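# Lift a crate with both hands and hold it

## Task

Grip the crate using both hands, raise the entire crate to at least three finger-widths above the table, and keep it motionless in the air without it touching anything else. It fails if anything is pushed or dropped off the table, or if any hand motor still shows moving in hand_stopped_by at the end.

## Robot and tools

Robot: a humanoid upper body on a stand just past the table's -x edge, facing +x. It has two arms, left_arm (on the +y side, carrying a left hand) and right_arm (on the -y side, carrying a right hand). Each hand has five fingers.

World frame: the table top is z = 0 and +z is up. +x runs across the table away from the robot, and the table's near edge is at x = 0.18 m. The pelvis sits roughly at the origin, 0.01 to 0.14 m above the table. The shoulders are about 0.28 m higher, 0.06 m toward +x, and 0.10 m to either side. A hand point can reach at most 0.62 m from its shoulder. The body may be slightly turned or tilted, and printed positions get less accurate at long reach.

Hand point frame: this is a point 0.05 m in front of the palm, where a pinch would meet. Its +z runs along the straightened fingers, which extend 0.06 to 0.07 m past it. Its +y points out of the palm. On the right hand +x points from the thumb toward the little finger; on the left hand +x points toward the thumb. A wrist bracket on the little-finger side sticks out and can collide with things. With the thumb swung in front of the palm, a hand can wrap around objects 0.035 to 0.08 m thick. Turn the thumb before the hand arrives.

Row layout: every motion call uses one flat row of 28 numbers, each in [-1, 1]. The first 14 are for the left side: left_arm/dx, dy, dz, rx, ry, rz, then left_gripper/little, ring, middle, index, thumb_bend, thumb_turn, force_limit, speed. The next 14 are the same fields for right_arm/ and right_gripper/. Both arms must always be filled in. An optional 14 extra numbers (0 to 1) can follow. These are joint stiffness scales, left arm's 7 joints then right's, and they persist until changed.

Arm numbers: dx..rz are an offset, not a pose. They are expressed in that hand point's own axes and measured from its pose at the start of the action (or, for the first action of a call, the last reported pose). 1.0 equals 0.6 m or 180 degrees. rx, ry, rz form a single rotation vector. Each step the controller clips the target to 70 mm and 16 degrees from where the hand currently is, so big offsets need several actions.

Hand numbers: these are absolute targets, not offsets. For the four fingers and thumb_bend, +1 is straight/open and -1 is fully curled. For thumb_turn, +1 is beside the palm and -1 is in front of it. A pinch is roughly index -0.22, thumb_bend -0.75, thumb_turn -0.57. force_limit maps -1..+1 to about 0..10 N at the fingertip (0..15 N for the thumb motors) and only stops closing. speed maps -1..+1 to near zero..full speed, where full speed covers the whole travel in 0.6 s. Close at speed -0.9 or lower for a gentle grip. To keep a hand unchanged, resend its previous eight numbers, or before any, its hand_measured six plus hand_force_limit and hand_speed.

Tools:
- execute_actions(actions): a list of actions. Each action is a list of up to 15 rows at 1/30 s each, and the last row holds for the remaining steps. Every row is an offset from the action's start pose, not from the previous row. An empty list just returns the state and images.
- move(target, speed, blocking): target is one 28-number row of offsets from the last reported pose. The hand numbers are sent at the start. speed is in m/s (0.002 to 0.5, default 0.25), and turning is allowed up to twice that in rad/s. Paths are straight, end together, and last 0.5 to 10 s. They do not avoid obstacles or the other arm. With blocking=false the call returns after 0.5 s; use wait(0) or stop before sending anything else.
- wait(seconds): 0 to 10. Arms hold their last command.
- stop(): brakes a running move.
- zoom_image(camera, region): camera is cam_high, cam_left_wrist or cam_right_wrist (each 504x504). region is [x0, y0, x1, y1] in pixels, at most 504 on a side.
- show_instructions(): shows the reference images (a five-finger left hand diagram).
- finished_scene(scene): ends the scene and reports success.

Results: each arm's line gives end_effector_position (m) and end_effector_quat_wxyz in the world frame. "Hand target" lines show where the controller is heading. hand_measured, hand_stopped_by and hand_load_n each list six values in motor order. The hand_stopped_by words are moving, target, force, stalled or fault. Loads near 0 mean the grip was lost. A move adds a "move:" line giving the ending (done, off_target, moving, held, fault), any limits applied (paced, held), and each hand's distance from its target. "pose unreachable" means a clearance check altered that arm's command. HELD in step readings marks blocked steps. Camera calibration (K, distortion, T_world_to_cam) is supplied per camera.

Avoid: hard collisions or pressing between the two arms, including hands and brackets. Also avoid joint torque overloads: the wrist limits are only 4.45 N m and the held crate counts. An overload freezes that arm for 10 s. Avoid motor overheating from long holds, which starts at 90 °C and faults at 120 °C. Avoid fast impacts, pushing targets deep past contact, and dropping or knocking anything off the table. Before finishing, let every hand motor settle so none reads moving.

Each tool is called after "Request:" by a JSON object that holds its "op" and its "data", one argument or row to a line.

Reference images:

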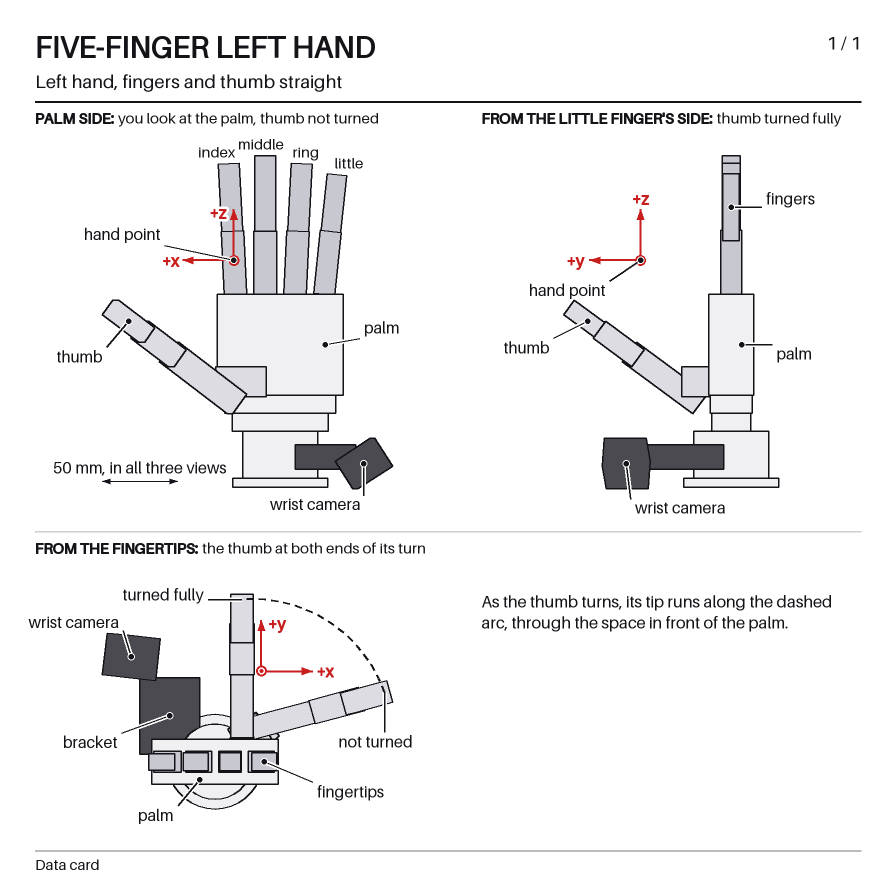

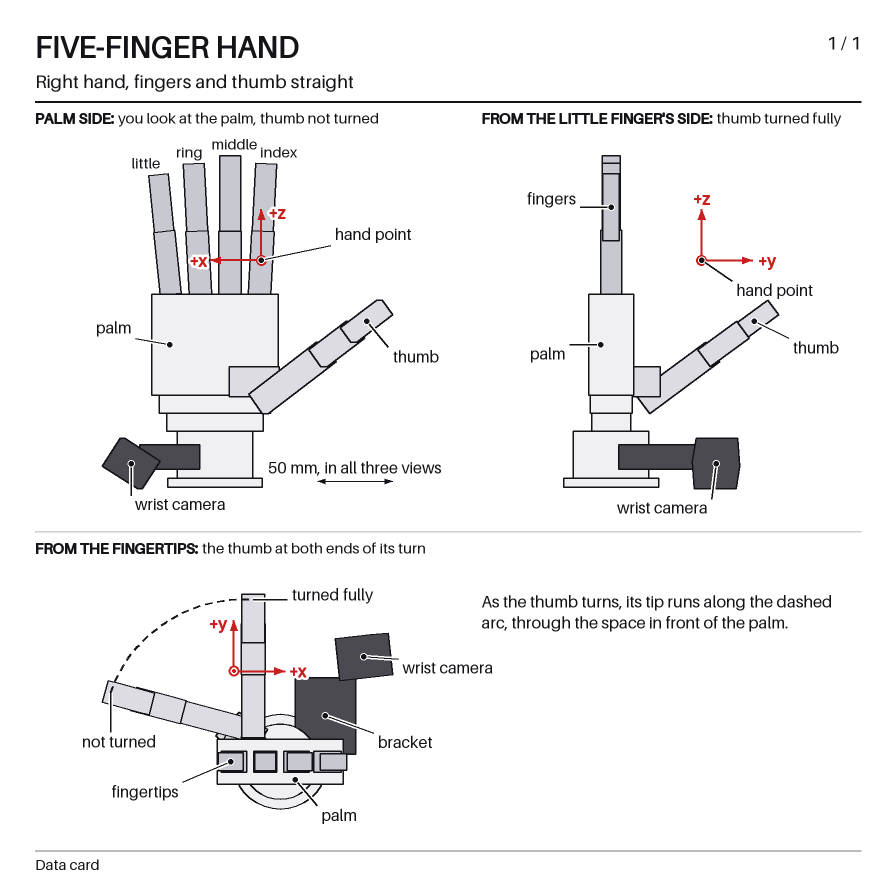

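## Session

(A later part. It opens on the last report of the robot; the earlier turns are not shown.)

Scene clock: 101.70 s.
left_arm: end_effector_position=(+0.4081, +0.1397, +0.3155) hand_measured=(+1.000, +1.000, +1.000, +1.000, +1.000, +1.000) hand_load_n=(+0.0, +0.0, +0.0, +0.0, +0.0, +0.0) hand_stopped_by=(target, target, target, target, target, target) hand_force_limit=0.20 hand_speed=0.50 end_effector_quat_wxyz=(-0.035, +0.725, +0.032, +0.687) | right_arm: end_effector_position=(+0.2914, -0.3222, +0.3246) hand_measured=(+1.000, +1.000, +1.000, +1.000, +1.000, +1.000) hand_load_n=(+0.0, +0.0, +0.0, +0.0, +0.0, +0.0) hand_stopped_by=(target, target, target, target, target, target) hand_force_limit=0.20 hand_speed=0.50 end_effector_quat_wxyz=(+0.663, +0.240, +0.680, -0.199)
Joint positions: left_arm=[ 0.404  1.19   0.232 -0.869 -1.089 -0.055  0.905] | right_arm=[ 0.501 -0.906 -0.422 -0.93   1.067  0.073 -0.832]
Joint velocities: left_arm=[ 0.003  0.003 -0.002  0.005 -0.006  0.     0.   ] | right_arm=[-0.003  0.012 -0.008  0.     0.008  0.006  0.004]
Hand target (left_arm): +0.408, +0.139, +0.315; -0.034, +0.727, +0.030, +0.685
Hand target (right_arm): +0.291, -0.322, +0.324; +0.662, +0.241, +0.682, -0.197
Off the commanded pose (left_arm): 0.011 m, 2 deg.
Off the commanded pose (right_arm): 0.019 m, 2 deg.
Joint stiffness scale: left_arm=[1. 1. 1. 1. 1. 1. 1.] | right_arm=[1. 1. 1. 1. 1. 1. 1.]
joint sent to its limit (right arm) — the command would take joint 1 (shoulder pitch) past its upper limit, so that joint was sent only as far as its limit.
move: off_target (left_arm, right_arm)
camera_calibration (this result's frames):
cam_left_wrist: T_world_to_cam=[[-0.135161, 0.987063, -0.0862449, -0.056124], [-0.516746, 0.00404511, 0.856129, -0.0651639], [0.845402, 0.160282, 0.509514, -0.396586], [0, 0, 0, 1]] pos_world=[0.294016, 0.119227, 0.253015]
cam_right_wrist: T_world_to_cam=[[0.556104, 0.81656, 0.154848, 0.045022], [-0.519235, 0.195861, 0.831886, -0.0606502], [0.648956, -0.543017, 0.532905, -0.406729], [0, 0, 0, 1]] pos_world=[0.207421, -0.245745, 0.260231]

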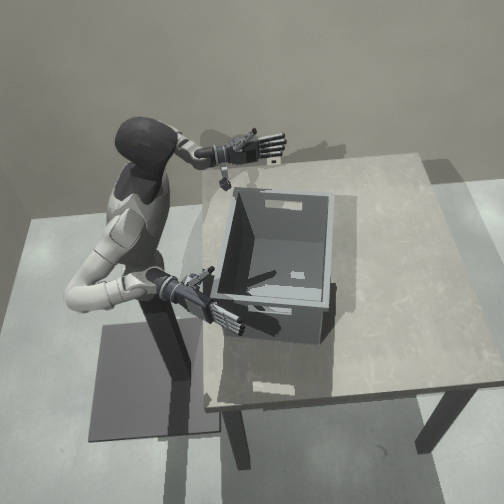

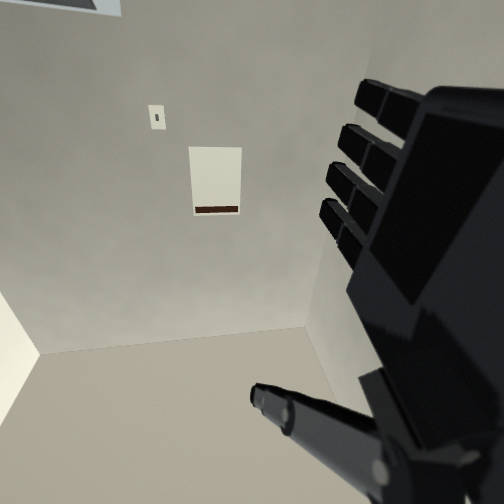

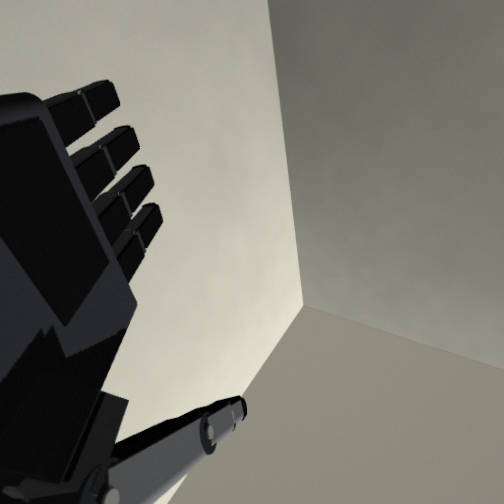

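Request:
{"op": "move", "data": {
  "target": [0.0132,0.1535,0.0885,-0.0835,-0.4776,0.0847,1,1,1,1,1,-1,0.2,0.5, 0.0142,0.196,0.0765,-0.0826,0.4828,-0.1099,1,1,1,1,1,-1,0.2,0.5],
  "speed": 0.25
}}

Request:
{"op": "zoom_image", "data": {
  "camera": "cam_high",
  "region": [150, 110, 360, 370]
}}

Scene clock: 110.57 s.
left_arm: end_effector_position=(+0.4716, +0.0549, +0.3208) hand_measured=(+1.000, +1.000, +1.000, +1.000, +1.000, -1.000) hand_load_n=(+0.0, +0.0, +0.0, +0.0, +0.0, +0.0) hand_stopped_by=(target, target, target, target, target, target) hand_force_limit=0.20 hand_speed=0.50 end_effector_quat_wxyz=(+0.129, +0.935, -0.152, +0.293) | right_arm: end_effector_position=(+0.3947, -0.2465, +0.3238) hand_measured=(+1.000, +1.000, +1.000, +1.000, +1.000, -1.000) hand_load_n=(+0.0, +0.0, +0.0, +0.0, +0.0, +0.0) hand_stopped_by=(target, target, target, target, target, target) hand_force_limit=0.20 hand_speed=0.50 end_effector_quat_wxyz=(+0.290, +0.057, +0.950, +0.103)
Joint positions: left_arm=[-1.594  1.216 -0.448  0.544 -1.996  1.608  0.614] | right_arm=[-1.595 -1.317  0.503  0.582  1.948  1.644 -0.405]
Joint velocities: left_arm=[ 0.003 -0.006  0.003  0.005  0.     0.     0.   ] | right_arm=[-0.011  0.006  0.006  0.006  0.005  0.     0.017]
Hand target (left_arm): +0.471, +0.054, +0.321; +0.133, +0.935, -0.154, +0.292
Hand target (right_arm): +0.394, -0.245, +0.324; +0.289, +0.056, +0.950, +0.107
Off the commanded pose (left_arm): 0.003 m, 38 deg; orientation clipped at the last step of the last action.
Off the commanded pose (right_arm): 0.009 m, 37 deg; orientation clipped at the last step of the last action.
Joint stiffness scale: left_arm=[1. 1. 1. 1. 1. 1. 1.] | right_arm=[1. 1. 1. 1. 1. 1. 1.]
joint sent to its limit (left arm) — the command would take joint 1 (shoulder pitch) past its lower limit, joint 5 (wrist roll) past its lower limit and joint 6 (wrist pitch) past its upper limit, so those joints were sent only as far as their limits.
joint sent to its limit (right arm) — the command would take joint 1 (shoulder pitch) past its lower limit, joint 5 (wrist roll) past its upper limit and joint 6 (wrist pitch) past its upper limit, so those joints were sent only as far as their limits.
move: off_target (left_arm, right_arm); limits=paced
camera_calibration (this result's frames):
cam_left_wrist: T_world_to_cam=[[0.265644, 0.947327, -0.178899, -0.120447], [0.382706, 0.0666977, 0.921459, -0.485127], [0.884855, -0.313246, -0.34483, -0.157975], [0, 0, 0, 1]] pos_world=[0.357442, 0.0969744, 0.371002]
cam_right_wrist: T_world_to_cam=[[0.113675, 0.941377, 0.317627, 0.0785678], [0.347483, -0.337179, 0.874966, -0.508598], [0.93077, 0.0109085, -0.365441, -0.11607], [0, 0, 0, 1]] pos_world=[0.275832, -0.244184, 0.377634]

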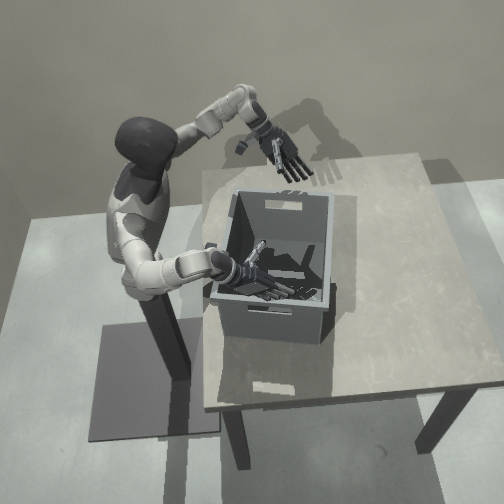

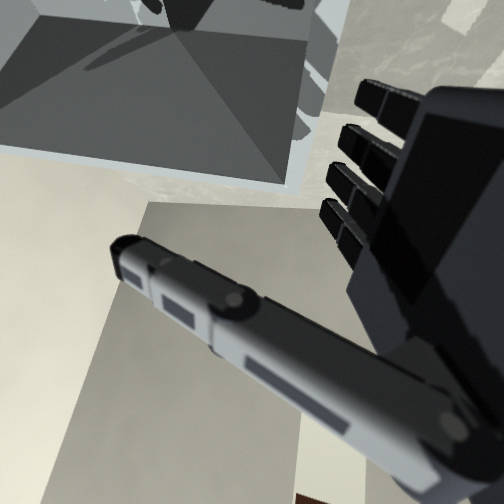

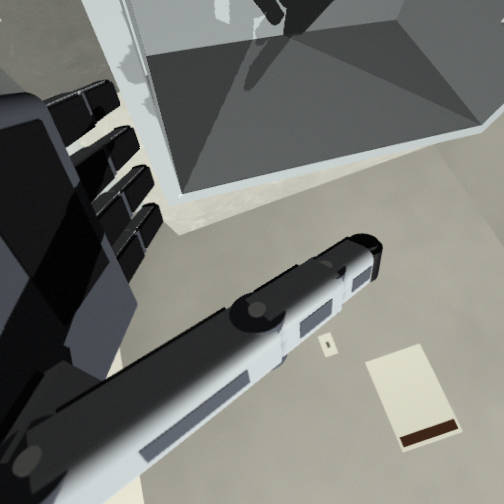

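Region (150, 110, 360, 370) of cam_high's 504x504 image, scaled by 1.938, with more detail than that image has; it fills the left 407 columns of this view, and the rest is white.

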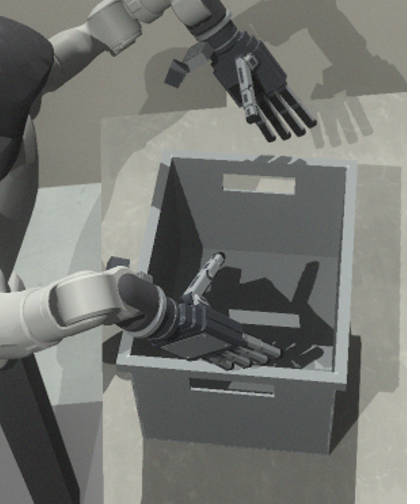

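Request:
{"op": "move", "data": {
  "target": [-0.1825,-0.0663,-0.104,0.0604,0.2994,0.0259,1,1,1,1,1,1,0.2,0.5, 0.1795,-0.1058,-0.1002,0.0928,-0.318,-0.0369,1,1,1,1,1,1,0.2,0.5],
  "speed": 0.25
}}

Scene clock: 120.63 s.
left_arm: end_effector_position=(+0.3657, +0.1245, +0.3104) hand_measured=(+1.000, +1.000, +1.000, +1.000, +1.000, +1.000) hand_load_n=(+0.0, +0.0, +0.0, +0.0, +0.0, +0.0) hand_stopped_by=(target, target, target, target, target, target) hand_force_limit=0.20 hand_speed=0.50 end_effector_quat_wxyz=(+0.103, +0.690, -0.078, +0.712) | right_arm: end_effector_position=(+0.2734, -0.3020, +0.2918) hand_measured=(+1.000, +1.000, +1.000, +1.000, +1.000, +1.000) hand_load_n=(+0.0, +0.0, +0.0, +0.0, +0.0, +0.0) hand_stopped_by=(target, target, target, target, target, target) hand_force_limit=0.20 hand_speed=0.50 end_effector_quat_wxyz=(+0.704, +0.108, +0.698, -0.078)
Joint positions: left_arm=[ 0.195  0.289  0.728 -0.849 -0.683  0.532 -0.321] | right_arm=[ 0.131 -0.149 -0.894 -0.746  0.545  0.56   0.506]
Joint velocities: left_arm=[-0.002 -0.008 -0.012 -0.006  0.     0.     0.   ] | right_arm=[-0.006  0.005  0.003  0.029  0.002 -0.008  0.   ]
Hand target (left_arm): +0.366, +0.124, +0.310; +0.103, +0.690, -0.079, +0.712
Hand target (right_arm): +0.274, -0.302, +0.291; +0.704, +0.107, +0.698, -0.078
Off the commanded pose (left_arm): 0.015 m, 3 deg.
Off the commanded pose (right_arm): 0.010 m, 3 deg.
Joint stiffness scale: left_arm=[1. 1. 1. 1. 1. 1. 1.] | right_arm=[1. 1. 1. 1. 1. 1. 1.]
move: off_target (left_arm, right_arm); limits=paced
camera_calibration (this result's frames):
cam_left_wrist: T_world_to_cam=[[0.220885, 0.966942, -0.127406, -0.162228], [-0.547568, 0.231051, 0.804229, -0.0835529], [0.80708, -0.107878, 0.580503, -0.330404], [0, 0, 0, 1]] pos_world=[0.256745, 0.140527, 0.238327]
cam_right_wrist: T_world_to_cam=[[0.218928, 0.964408, 0.148282, 0.18243], [-0.588709, 0.0093629, 0.808291, -0.0770578], [0.778134, -0.264252, 0.569805, -0.328541], [0, 0, 0, 1]] pos_world=[0.170345, -0.262033, 0.222438]

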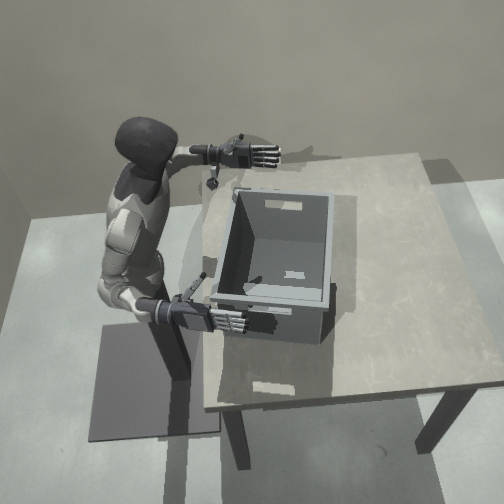

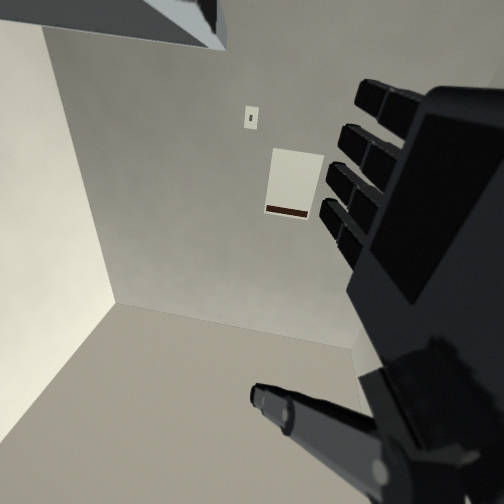

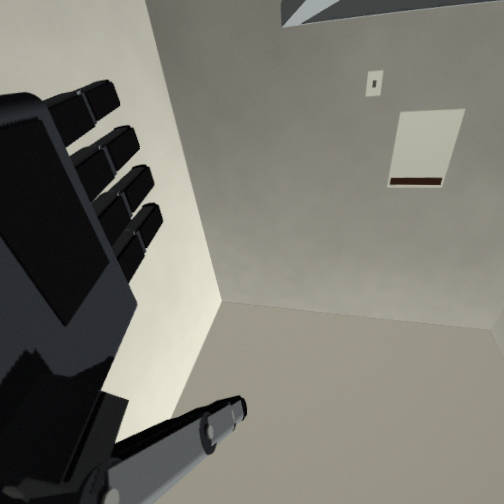

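Request:
{"op": "move", "data": {
  "target": [-0.208,0.0,0.008,0.0039,-0.0113,0.01,1,1,1,1,1,1,0.2,0.5, 0.178,0.01,-0.0145,-0.0061,0.001,-0.0138,1,1,1,1,1,1,0.2,0.5],
  "speed": 0.2
}}

Request:
{"op": "zoom_image", "data": {
  "camera": "cam_high",
  "region": [150, 140, 360, 400]
}}

Scene clock: 124.10 s.
left_arm: end_effector_position=(+0.3762, +0.1275, +0.1909) hand_measured=(+1.000, +1.000, +1.000, +1.000, +1.000, +1.000) hand_load_n=(+0.0, +0.0, +0.0, +0.0, +0.0, +0.0) hand_stopped_by=(target, target, target, target, target, target) hand_force_limit=0.20 hand_speed=0.50 end_effector_quat_wxyz=(+0.079, +0.698, -0.074, +0.708) | right_arm: end_effector_position=(+0.2725, -0.2876, +0.1847) hand_measured=(+1.000, +1.000, +1.000, +1.000, +1.000, +1.000) hand_load_n=(+0.0, +0.0, +0.0, +0.0, +0.0, +0.0) hand_stopped_by=(target, target, target, target, target, target) hand_force_limit=0.20 hand_speed=0.50 end_effector_quat_wxyz=(+0.702, +0.084, +0.703, -0.080)
Joint positions: left_arm=[ 0.139  0.079  0.489 -0.173 -0.283 -0.176 -0.529] | right_arm=[ 0.111  0.028 -0.707 -0.137  0.253 -0.166  0.716]
Joint velocities: left_arm=[ 0.     0.02   0.011  0.002  0.005 -0.001  0.   ] | right_arm=[-0.008 -0.002  0.003  0.012  0.005  0.     0.   ]
Hand target (left_arm): +0.376, +0.127, +0.191; +0.079, +0.697, -0.076, +0.709
Hand target (right_arm): +0.273, -0.287, +0.185; +0.702, +0.082, +0.703, -0.079
Off the commanded pose (left_arm): 0.011 m, 2 deg.
Off the commanded pose (right_arm): 0.005 m, 1 deg.
Joint stiffness scale: left_arm=[1. 1. 1. 1. 1. 1. 1.] | right_arm=[1. 1. 1. 1. 1. 1. 1.]
move: off_target (left_arm, right_arm)
camera_calibration (this result's frames):
cam_left_wrist: T_world_to_cam=[[0.180531, 0.978245, -0.102199, -0.173759], [-0.545348, 0.186027, 0.817306, 0.0200761], [0.818538, -0.0918149, 0.567068, -0.272937], [0, 0, 0, 1]] pos_world=[0.265727, 0.141184, 0.120608]
cam_right_wrist: T_world_to_cam=[[0.190852, 0.975178, 0.112263, 0.201998], [-0.577862, 0.0191653, 0.815909, 0.0072168], [0.793505, -0.22059, 0.567176, -0.254133], [0, 0, 0, 1]] pos_world=[0.167274, -0.253182, 0.115573]

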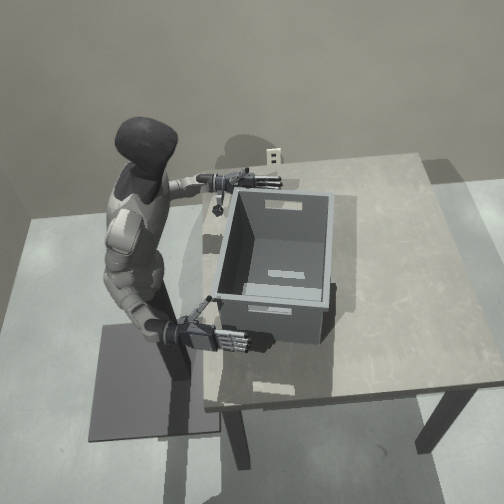

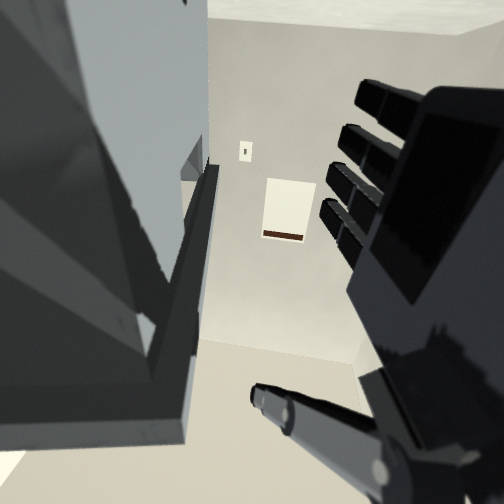

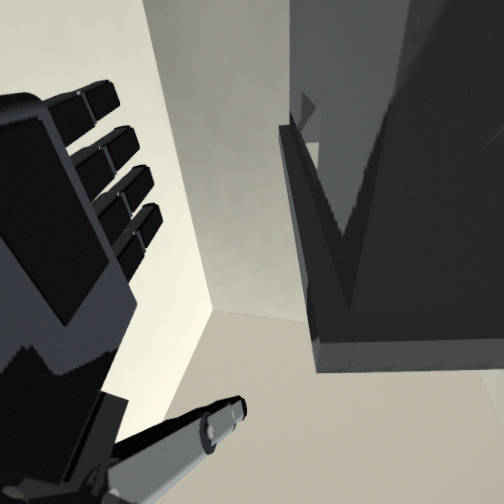

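Region (150, 140, 360, 400) of cam_high's 504x504 image, scaled by 1.938, with more detail than that image has; it fills the left 407 columns of this view, and the rest is white.

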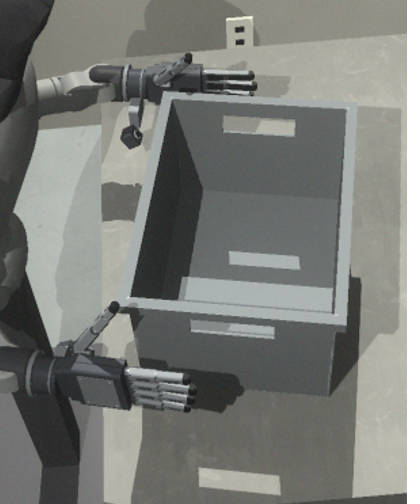

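Request:
{"op": "move", "data": {
  "target": [-0.008,0.09,-0.05,0,0,0,1,1,1,1,1,1,0.2,0.5, 0.0,0.095,0.0,0,0,0,1,1,1,1,1,1,0.2,0.5],
  "speed": 0.08
}}

Request:
{"op": "zoom_image", "data": {
  "camera": "cam_high",
  "region": [150, 140, 360, 400]
}}

Scene clock: 129.33 s.
left_arm: end_effector_position=(+0.3378, +0.0839, +0.1872) hand_measured=(+1.000, +1.000, +1.000, +1.000, +1.000, +1.000) hand_load_n=(+0.0, +0.0, +0.0, +0.0, +0.0, +0.0) hand_stopped_by=(target, target, target, target, target, target) hand_force_limit=0.20 hand_speed=0.50 end_effector_quat_wxyz=(+0.081, +0.699, -0.064, +0.708) | right_arm: end_effector_position=(+0.2875, -0.2335, +0.1833) hand_measured=(+1.000, +1.000, +1.000, +1.000, +1.000, +1.000) hand_load_n=(+0.0, +0.0, +0.0, +0.0, +0.0, +0.0) hand_stopped_by=(target, target, target, target, target, target) hand_force_limit=0.20 hand_speed=0.50 end_effector_quat_wxyz=(+0.701, +0.081, +0.704, -0.085)
Joint positions: left_arm=[ 0.363 -0.008  0.224 -0.292 -0.2   -0.33  -0.345] | right_arm=[ 0.278  0.028 -0.334 -0.259  0.187 -0.262  0.384]
Joint velocities: left_arm=[ 0.003 -0.006  0.008  0.011  0.005 -0.003  0.004] | right_arm=[-0.005 -0.008  0.014  0.015  0.008  0.    -0.004]
Hand target (left_arm): +0.337, +0.083, +0.188; +0.079, +0.698, -0.066, +0.709
Hand target (right_arm): +0.287, -0.233, +0.183; +0.701, +0.080, +0.704, -0.087
Off the commanded pose (left_arm): 0.004 m, 1 deg.
Off the commanded pose (right_arm): 0.003 m, 1 deg.
Joint stiffness scale: left_arm=[1. 1. 1. 1. 1. 1. 1.] | right_arm=[1. 1. 1. 1. 1. 1. 1.]
joint sent to its limit (left arm) — the command would take joint 2 (shoulder roll) past its lower limit, so that joint was sent only as far as its limit.
joint sent to its limit (right arm) — the command would take joint 2 (shoulder roll) past its upper limit, so that joint was sent only as far as its limit.
move: off_target (left_arm)
camera_calibration (this result's frames):
cam_left_wrist: T_world_to_cam=[[0.168194, 0.97872, -0.117553, -0.117494], [-0.544927, 0.191688, 0.816278, 0.00981871], [0.821441, -0.0732351, 0.565571, -0.245644], [0, 0, 0, 1]] pos_world=[0.226894, 0.0951214, 0.117102]
cam_right_wrist: T_world_to_cam=[[0.193857, 0.97578, 0.10135, 0.14781], [-0.5748, 0.0292567, 0.817771, 0.0171629], [0.795, -0.216787, 0.56655, -0.252697], [0, 0, 0, 1]] pos_world=[0.182105, -0.199514, 0.11415]

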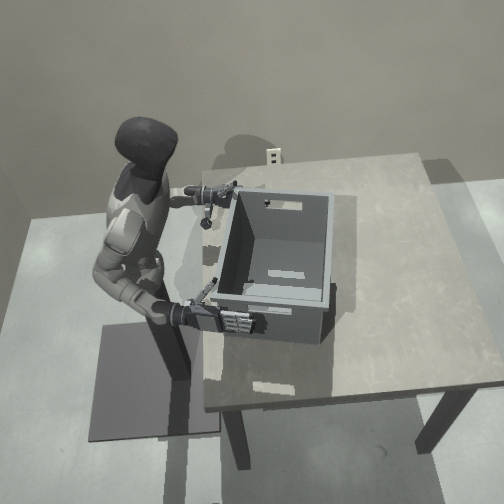

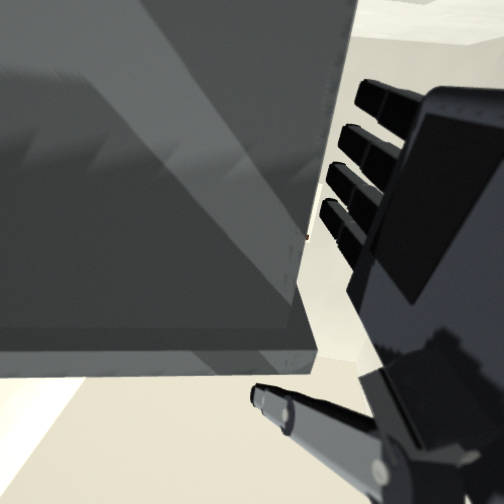

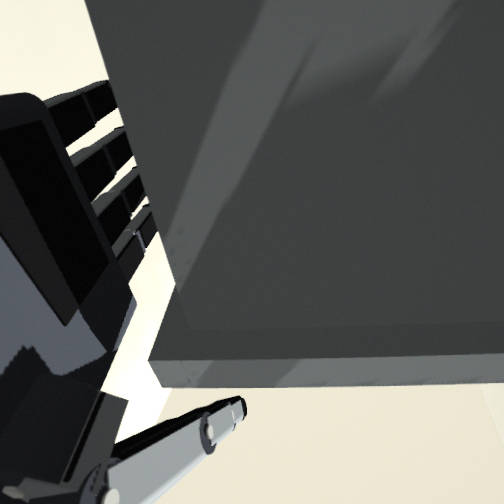

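Region (150, 140, 360, 400) of cam_high's 504x504 image, scaled by 1.938, with more detail than that image has; it fills the left 407 columns of this view, and the rest is white.

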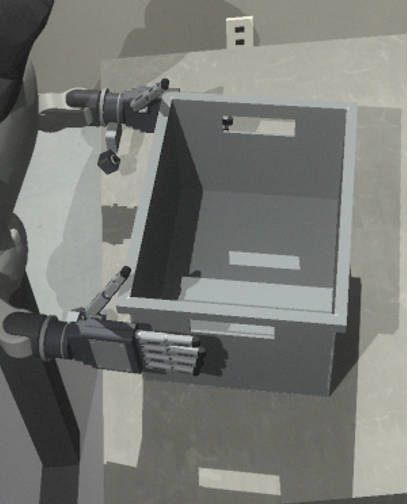

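Request:
{"op": "move", "data": {
  "target": [0,0.065,0,0,0,0,1,1,1,1,1,1,0.2,0.5, 0.0,0.065,0.0,0,0,0,1,1,1,1,1,1,0.2,0.5],
  "speed": 0.05
}}

Request:
{"op": "zoom_image", "data": {
  "camera": "cam_high",
  "region": [150, 140, 360, 400]
}}

Scene clock: 131.97 s.
left_arm: end_effector_position=(+0.3361, +0.0648, +0.1861) hand_measured=(+1.000, +1.000, +1.000, +1.000, +1.000, +1.000) hand_load_n=(+0.0, +0.0, +0.0, +0.0, +0.0, +0.0) hand_stopped_by=(target, target, target, target, target, target) hand_force_limit=0.20 hand_speed=0.50 end_effector_quat_wxyz=(+0.060, +0.704, -0.036, +0.707) | right_arm: end_effector_position=(+0.2929, -0.2195, +0.1828) hand_measured=(+1.000, +1.000, +1.000, +1.000, +1.000, +1.000) hand_load_n=(+0.0, +0.0, +0.0, +0.0, +0.0, +0.0) hand_stopped_by=(target, target, target, target, target, target) hand_force_limit=0.20 hand_speed=0.50 end_effector_quat_wxyz=(+0.696, +0.109, +0.700, -0.115)
Joint positions: left_arm=[ 0.414 -0.002  0.038 -0.323 -0.111 -0.363 -0.107] | right_arm=[ 0.341  0.013 -0.145 -0.299  0.115 -0.302  0.125]
Joint velocities: left_arm=[-0.008  0.057 -0.043  0.006 -0.003 -0.006  0.07 ] | right_arm=[ 0.009 -0.098  0.066  0.017 -0.002 -0.017 -0.117]
Hand target (left_arm): +0.330, +0.047, +0.187; +0.081, +0.700, -0.060, +0.707
Hand target (right_arm): +0.297, -0.196, +0.183; +0.701, +0.077, +0.703, -0.089
Off the commanded pose (left_arm): 0.020 m, 4 deg.
Off the commanded pose (right_arm): 0.024 m, 5 deg.
Joint stiffness scale: left_arm=[1. 1. 1. 1. 1. 1. 1.] | right_arm=[1. 1. 1. 1. 1. 1. 1.]
move: off_target (left_arm, right_arm)
camera_calibration (this result's frames):
cam_left_wrist: T_world_to_cam=[[0.0992748, 0.986603, -0.129459, -0.0737991], [-0.547939, 0.162802, 0.820523, 0.0155515], [0.830606, -0.0105218, 0.55676, -0.250518], [0, 0, 0, 1]] pos_world=[0.22393, 0.0676427, 0.117164]
cam_right_wrist: T_world_to_cam=[[0.27415, 0.956837, 0.0964573, 0.106406], [-0.568657, 0.0804041, 0.818636, 0.0294693], [0.775546, -0.27928, 0.566155, -0.261683], [0, 0, 0, 1]] pos_world=[0.190534, -0.177265, 0.113765]

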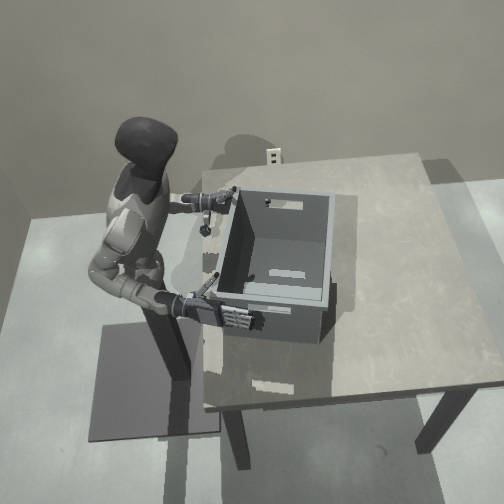

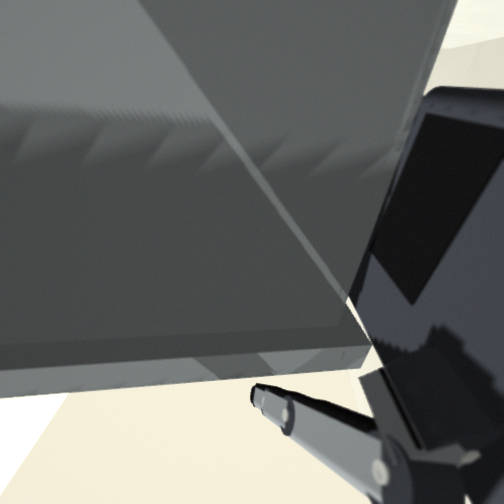

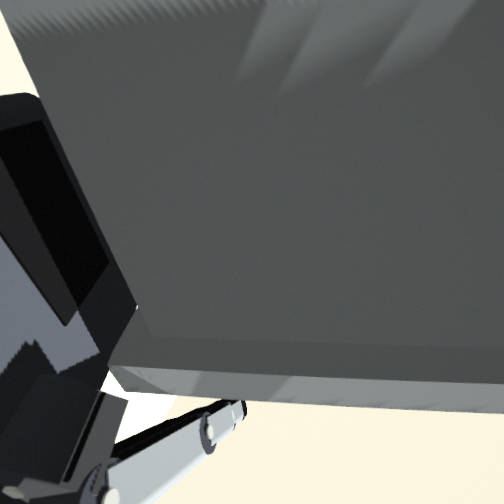

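Region (150, 140, 360, 400) of cam_high's 504x504 image, scaled by 1.938, with more detail than that image has; it fills the left 407 columns of this view, and the rest is white.

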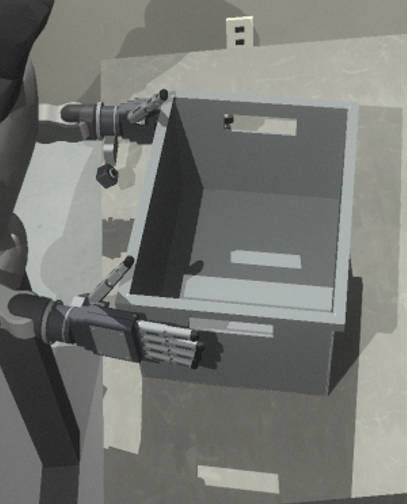

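Request:
{"op": "move", "data": {
  "target": [0.04,0.05,0,-0.0345,-0.0027,0.0106,1,1,1,1,1,1,0.2,0.5, -0.04,0.05,0.0,-0.0235,-0.0015,0.0029,1,1,1,1,1,1,0.2,0.5],
  "speed": 0.04
}}

Request:
{"op": "zoom_image", "data": {
  "camera": "cam_high",
  "region": [150, 140, 360, 400]
}}

Scene clock: 136.27 s.
left_arm: end_effector_position=(+0.3393, +0.0644, +0.1964) hand_measured=(+1.000, +1.000, +1.000, +1.000, +1.000, +1.000) hand_load_n=(+0.0, +0.0, +0.0, +0.0, +0.0, +0.0) hand_stopped_by=(target, target, target, target, target, target) hand_force_limit=0.20 hand_speed=0.50 end_effector_quat_wxyz=(+0.046, +0.723, -0.052, +0.687) | right_arm: end_effector_position=(+0.2937, -0.2209, +0.1921) hand_measured=(+1.000, +1.000, +1.000, +1.000, +1.000, +1.000) hand_load_n=(+0.0, +0.0, +0.0, +0.0, +0.0, +0.0) hand_stopped_by=(target, target, target, target, target, target) hand_force_limit=0.20 hand_speed=0.50 end_effector_quat_wxyz=(+0.679, +0.120, +0.713, -0.127)
Joint positions: left_arm=[ 0.456  0.115 -0.013 -0.518 -0.13  -0.163  0.009] | right_arm=[ 0.396 -0.079 -0.059 -0.453  0.142 -0.162 -0.029]
Joint velocities: left_arm=[-0.003  0.109 -0.063 -0.014 -0.058  0.     0.114] | right_arm=[ 0.005 -0.12   0.072  0.005  0.054 -0.016 -0.117]
Hand target (left_arm): +0.330, +0.036, +0.209; +0.090, +0.705, -0.085, +0.698
Hand target (right_arm): +0.300, -0.193, +0.206; +0.702, +0.084, +0.701, -0.092
Off the commanded pose (left_arm): 0.033 m, 7 deg.
Off the commanded pose (right_arm): 0.034 m, 7 deg.
Joint stiffness scale: left_arm=[1. 1. 1. 1. 1. 1. 1.] | right_arm=[1. 1. 1. 1. 1. 1. 1.]
move: off_target (left_arm, right_arm)
camera_calibration (this result's frames):
cam_left_wrist: T_world_to_cam=[[0.0979704, 0.991203, -0.0889807, -0.0801243], [-0.503505, 0.126492, 0.854683, -0.0105999], [0.85842, -0.0389314, 0.511468, -0.257657], [0, 0, 0, 1]] pos_world=[0.223691, 0.0707293, 0.133714]
cam_right_wrist: T_world_to_cam=[[0.30981, 0.946464, 0.0906892, 0.0949681], [-0.530443, 0.0928935, 0.842616, 0.00939031], [0.789081, -0.309156, 0.530824, -0.271757], [0, 0, 0, 1]] pos_world=[0.189997, -0.174771, 0.12773]

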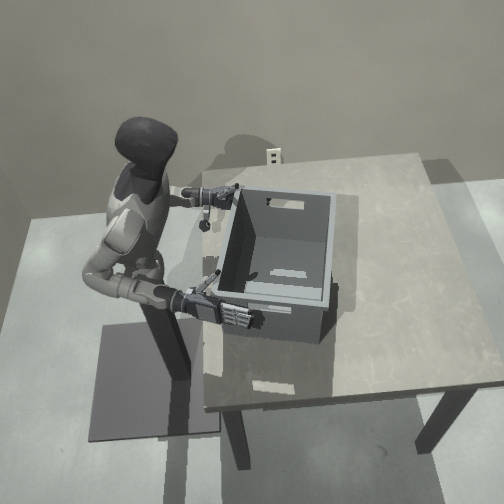

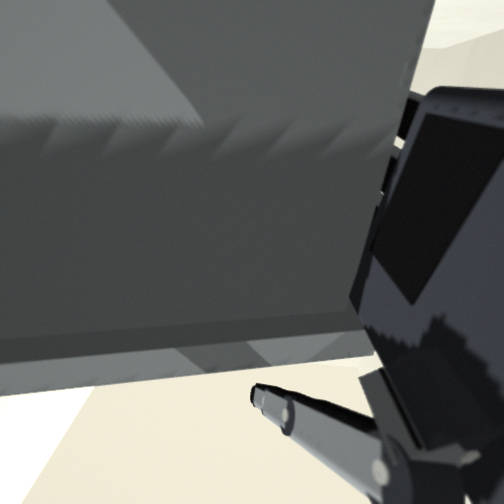

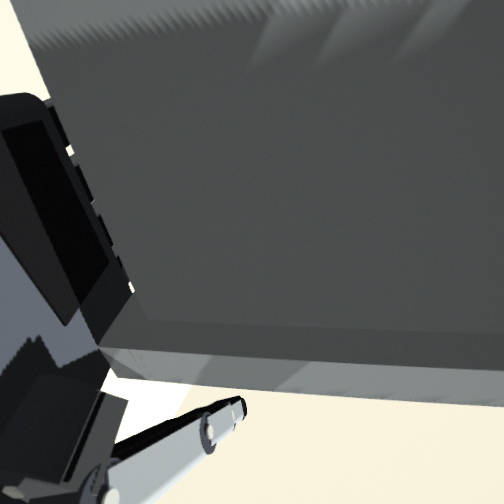

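Region (150, 140, 360, 400) of cam_high's 504x504 image, scaled by 1.938, with more detail than that image has; it fills the left 407 columns of this view, and the rest is white.

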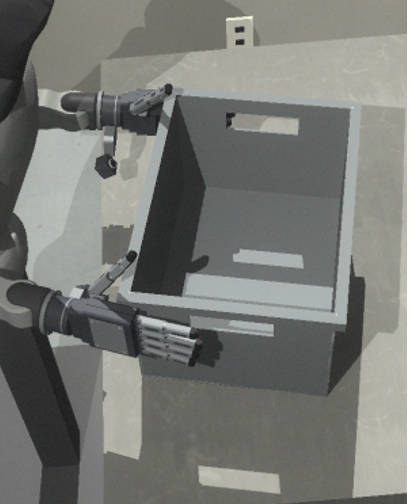

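Request:
{"op": "execute_actions", "data": {
  "actions": [
    [[0.01,0.04,0,0,0,0,1,1,1,1,1,-0.6,0.3,-0.3, -0.01,0.04,0.0,0,0,0,1,1,1,1,1,-0.6,0.3,-0.3]],
    [[0.01,0.04,0,-0.02,0,0,1,1,1,1,1,-0.6,0.3,-0.3, -0.01,0.04,0.0,-0.02,0,0,1,1,1,1,1,-0.6,0.3,-0.3]],
    [[0.01,0.04,0,-0.02,0,0,1,1,1,1,1,-0.6,0.3,-0.3, -0.01,0.04,0.0,-0.02,0,0,1,1,1,1,1,-0.6,0.3,-0.3]]
  ]
}}

Request:
{"op": "zoom_image", "data": {
  "camera": "cam_high",
  "region": [150, 140, 360, 400]
}}

Scene clock: 139.23 s.
left_arm: end_effector_position=(+0.3482, +0.0596, +0.1950) hand_measured=(+1.000, +1.000, +1.000, +1.000, +1.000, +0.206) hand_load_n=(+0.0, +0.0, +0.0, +0.0, +0.5, +7.0) hand_stopped_by=(target, target, target, target, target, force) hand_force_limit=0.30 hand_speed=-0.30 end_effector_quat_wxyz=(+0.009, +0.747, -0.007, +0.665) | right_arm: end_effector_position=(+0.3021, -0.2247, +0.2070) hand_measured=(+1.000, +1.000, +1.000, +1.000, +1.000, -0.396) hand_load_n=(+0.0, +0.0, +0.0, +0.0, +0.0, +4.5) hand_stopped_by=(target, target, target, target, target, moving) hand_force_limit=0.30 hand_speed=-0.30 end_effector_quat_wxyz=(+0.666, +0.154, +0.707, -0.181)
Joint positions: left_arm=[ 0.441  0.151 -0.17  -0.628 -0.089  0.003  0.291] | right_arm=[ 0.386 -0.153  0.089 -0.594  0.088 -0.023 -0.343]
Joint velocities: left_arm=[-0.011  0.098 -0.04   0.002 -0.049  0.     0.092] | right_arm=[-0.032 -0.121  0.052 -0.038  0.04  -0.081 -0.122]
Hand target (left_arm): +0.343, +0.038, +0.200; +0.038, +0.740, -0.036, +0.670
Hand target (right_arm): +0.307, -0.202, +0.198; +0.662, +0.127, +0.724, -0.149
Off the commanded pose (left_arm): 0.024 m, 5 deg.
Off the commanded pose (right_arm): 0.026 m, 5 deg.
Joint stiffness scale: left_arm=[1. 1. 1. 1. 1. 1. 1.] | right_arm=[1. 1. 1. 1. 1. 1. 1.]
Step readings (end_effector_position; steps 1 to 15: 1st action; 16 to 30: 2nd action; 31 to 45: 3rd action):
0: left_arm (+0.3393, +0.0643, +0.1964) | right_arm (+0.2937, -0.2210, +0.1922)
1: left_arm (+0.3393, +0.0644, +0.1964) | right_arm (+0.2937, -0.2210, +0.1922)
2: left_arm (+0.3396, +0.0645, +0.1964) | right_arm (+0.2939, -0.2213, +0.1922)
4: left_arm (+0.3415, +0.0659, +0.1953) | right_arm (+0.2945, -0.2239, +0.1909)
8: left_arm (+0.3422, +0.0676, +0.1921) | right_arm (+0.2933, -0.2258, +0.1872)
15: left_arm (+0.3420, +0.0678, +0.1913) | right_arm (+0.2930, -0.2261, +0.1864)
16: left_arm (+0.3420, +0.0678, +0.1915) | right_arm (+0.2930, -0.2261, +0.1864)
17: left_arm (+0.3423, +0.0682, +0.1923) | right_arm (+0.2933, -0.2259, +0.1861)
19: left_arm (+0.3439, +0.0683, +0.1936) | right_arm (+0.2945, -0.2264, +0.1855)
23: left_arm (+0.3441, +0.0615, +0.1948) | right_arm (+0.2969, -0.2231, +0.1869)
30: left_arm (+0.3448, +0.0612, +0.1957) | right_arm (+0.2977, -0.2231, +0.1919)
31: left_arm (+0.3448, +0.0612, +0.1957) | right_arm (+0.2978, -0.2231, +0.1929)
32: left_arm (+0.3451, +0.0610, +0.1957) | right_arm (+0.2982, -0.2233, +0.1941)
34: left_arm (+0.3468, +0.0603, +0.1956) | right_arm (+0.3002, -0.2244, +0.1958)
38: left_arm (+0.3481, +0.0598, +0.1954) | right_arm (+0.3015, -0.2247, +0.1989)
45: end_effector_position above
camera_calibration (this result's frames):
cam_left_wrist: T_world_to_cam=[[-0.02526, 0.99523, -0.0942283, -0.0327049], [-0.4585, 0.0722259, 0.885754, -0.022741], [0.888335, 0.0655779, 0.454489, -0.27033], [0, 0, 0, 1]] pos_world=[0.228891, 0.051919, 0.139923]
cam_right_wrist: T_world_to_cam=[[0.428012, 0.901962, 0.0571861, 0.0558108], [-0.500894, 0.184072, 0.845708, 0.0125952], [0.75227, -0.390617, 0.530573, -0.294611], [0, 0, 0, 1]] pos_world=[0.204048, -0.167738, 0.142469]

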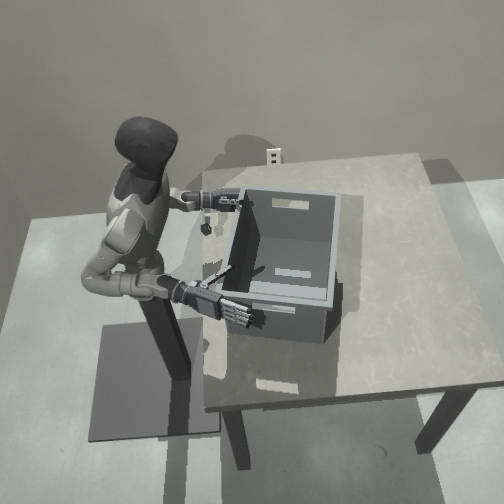

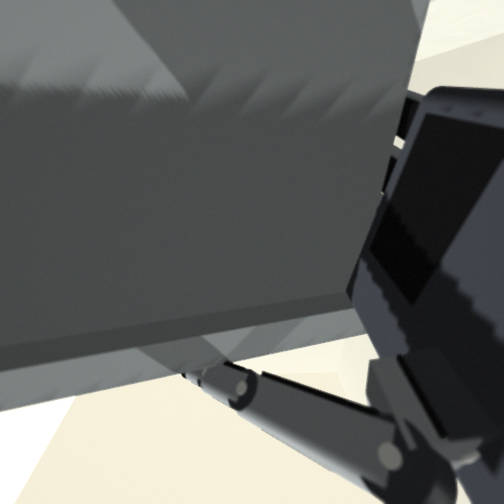

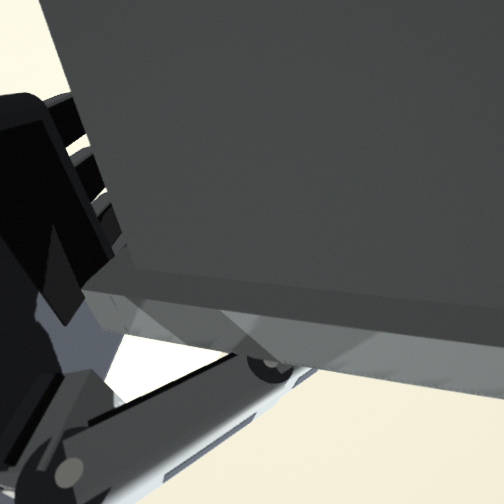

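Region (150, 140, 360, 400) of cam_high's 504x504 image, scaled by 1.938, with more detail than that image has; it fills the left 407 columns of this view, and the rest is white.

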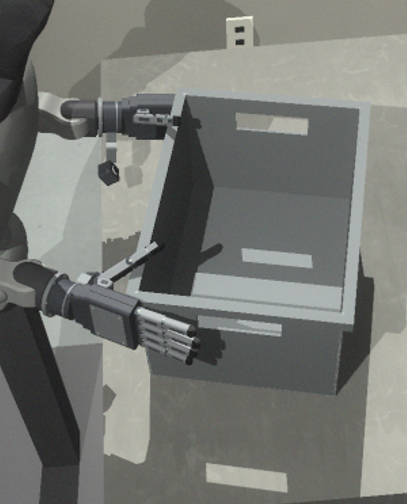

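Request:
{"op": "move", "data": {
  "target": [-0.0132,-0.128,0.099,-0.3204,0.0331,0.0197,1,1,1,1,1,1,0.3,0.5, 0.0453,-0.1092,0.1105,-0.3246,-0.022,0.0071,1,1,1,1,1,1,0.3,0.5],
  "speed": 0.12
}}

Request:
{"op": "zoom_image", "data": {
  "camera": "cam_high",
  "region": [150, 140, 360, 400]
}}

Scene clock: 163.57 s.
left_arm: end_effector_position=(+0.4052, +0.1402, +0.1753) hand_measured=(+1.000, +1.000, +1.000, +1.000, +1.000, +1.000) hand_load_n=(+0.0, +0.0, +0.0, +0.0, +0.0, +0.0) hand_stopped_by=(target, target, target, target, target, target) hand_force_limit=0.30 hand_speed=0.50 end_effector_quat_wxyz=(+0.274, +0.675, -0.340, +0.594) | right_arm: end_effector_position=(+0.3212, -0.3095, +0.1845) hand_measured=(+1.000, +1.000, +1.000, +1.000, +1.000, +1.000) hand_load_n=(+0.0, +0.0, +0.0, +0.0, +0.0, +0.0) hand_stopped_by=(target, target, target, target, target, target) hand_force_limit=0.30 hand_speed=0.50 end_effector_quat_wxyz=(+0.649, -0.131, +0.735, +0.147)
Joint positions: left_arm=[-0.708  0.798  0.188  1.392 -0.588 -0.601 -1.467] | right_arm=[-0.7   -0.809 -0.231  1.441  0.638 -0.536  1.453]
Joint velocities: left_arm=[-0.017 -0.009  0.014  0.005  0.014  0.     0.   ] | right_arm=[ 0.    -0.008 -0.014  0.006 -0.006  0.001 -0.001]
Hand target (left_arm): +0.406, +0.140, +0.175; +0.273, +0.677, -0.340, +0.593
Hand target (right_arm): +0.322, -0.310, +0.184; +0.648, -0.131, +0.736, +0.147
Off the commanded pose (left_arm): 0.007 m, 11 deg.
Off the commanded pose (right_arm): 0.010 m, 11 deg.
Joint stiffness scale: left_arm=[1. 1. 1. 1. 1. 1. 1.] | right_arm=[1. 1. 1. 1. 1. 1. 1.]
move: off_target (left_arm, right_arm)
camera_calibration (this result's frames):
cam_left_wrist: T_world_to_cam=[[0.752767, 0.656041, -0.0543363, -0.388002], [-0.247825, 0.358896, 0.899876, -0.113022], [0.609856, -0.663931, 0.432748, -0.098355], [0, 0, 0, 1]] pos_world=[0.324048, 0.229807, 0.123186]
cam_right_wrist: T_world_to_cam=[[-0.40443, 0.901334, 0.155027, 0.374566], [-0.377203, -0.318808, 0.869528, -0.142978], [0.833159, 0.293186, 0.468922, -0.133131], [0, 0, 0, 1]] pos_world=[0.208473, -0.344159, 0.128684]

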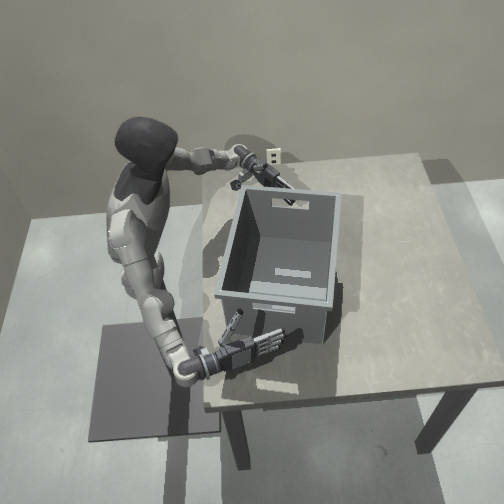

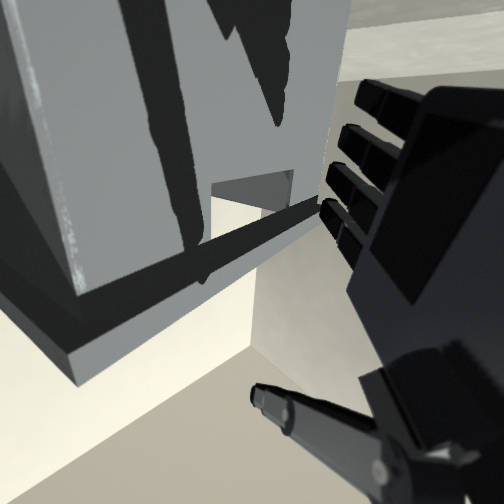

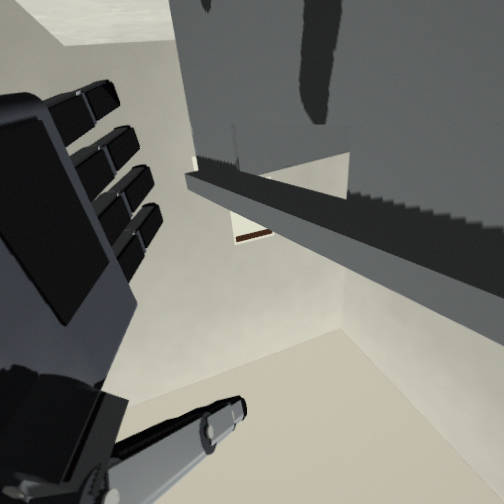

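Region (150, 140, 360, 400) of cam_high's 504x504 image, scaled by 1.938, with more detail than that image has; it fills the left 407 columns of this view, and the rest is white.

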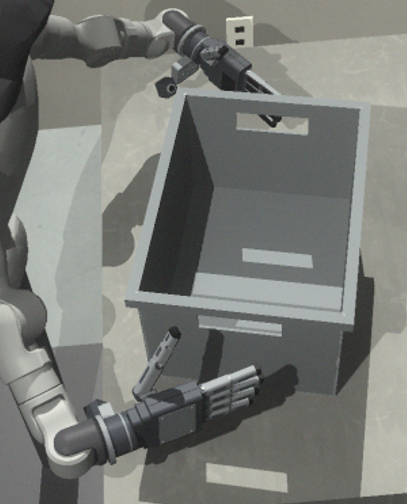

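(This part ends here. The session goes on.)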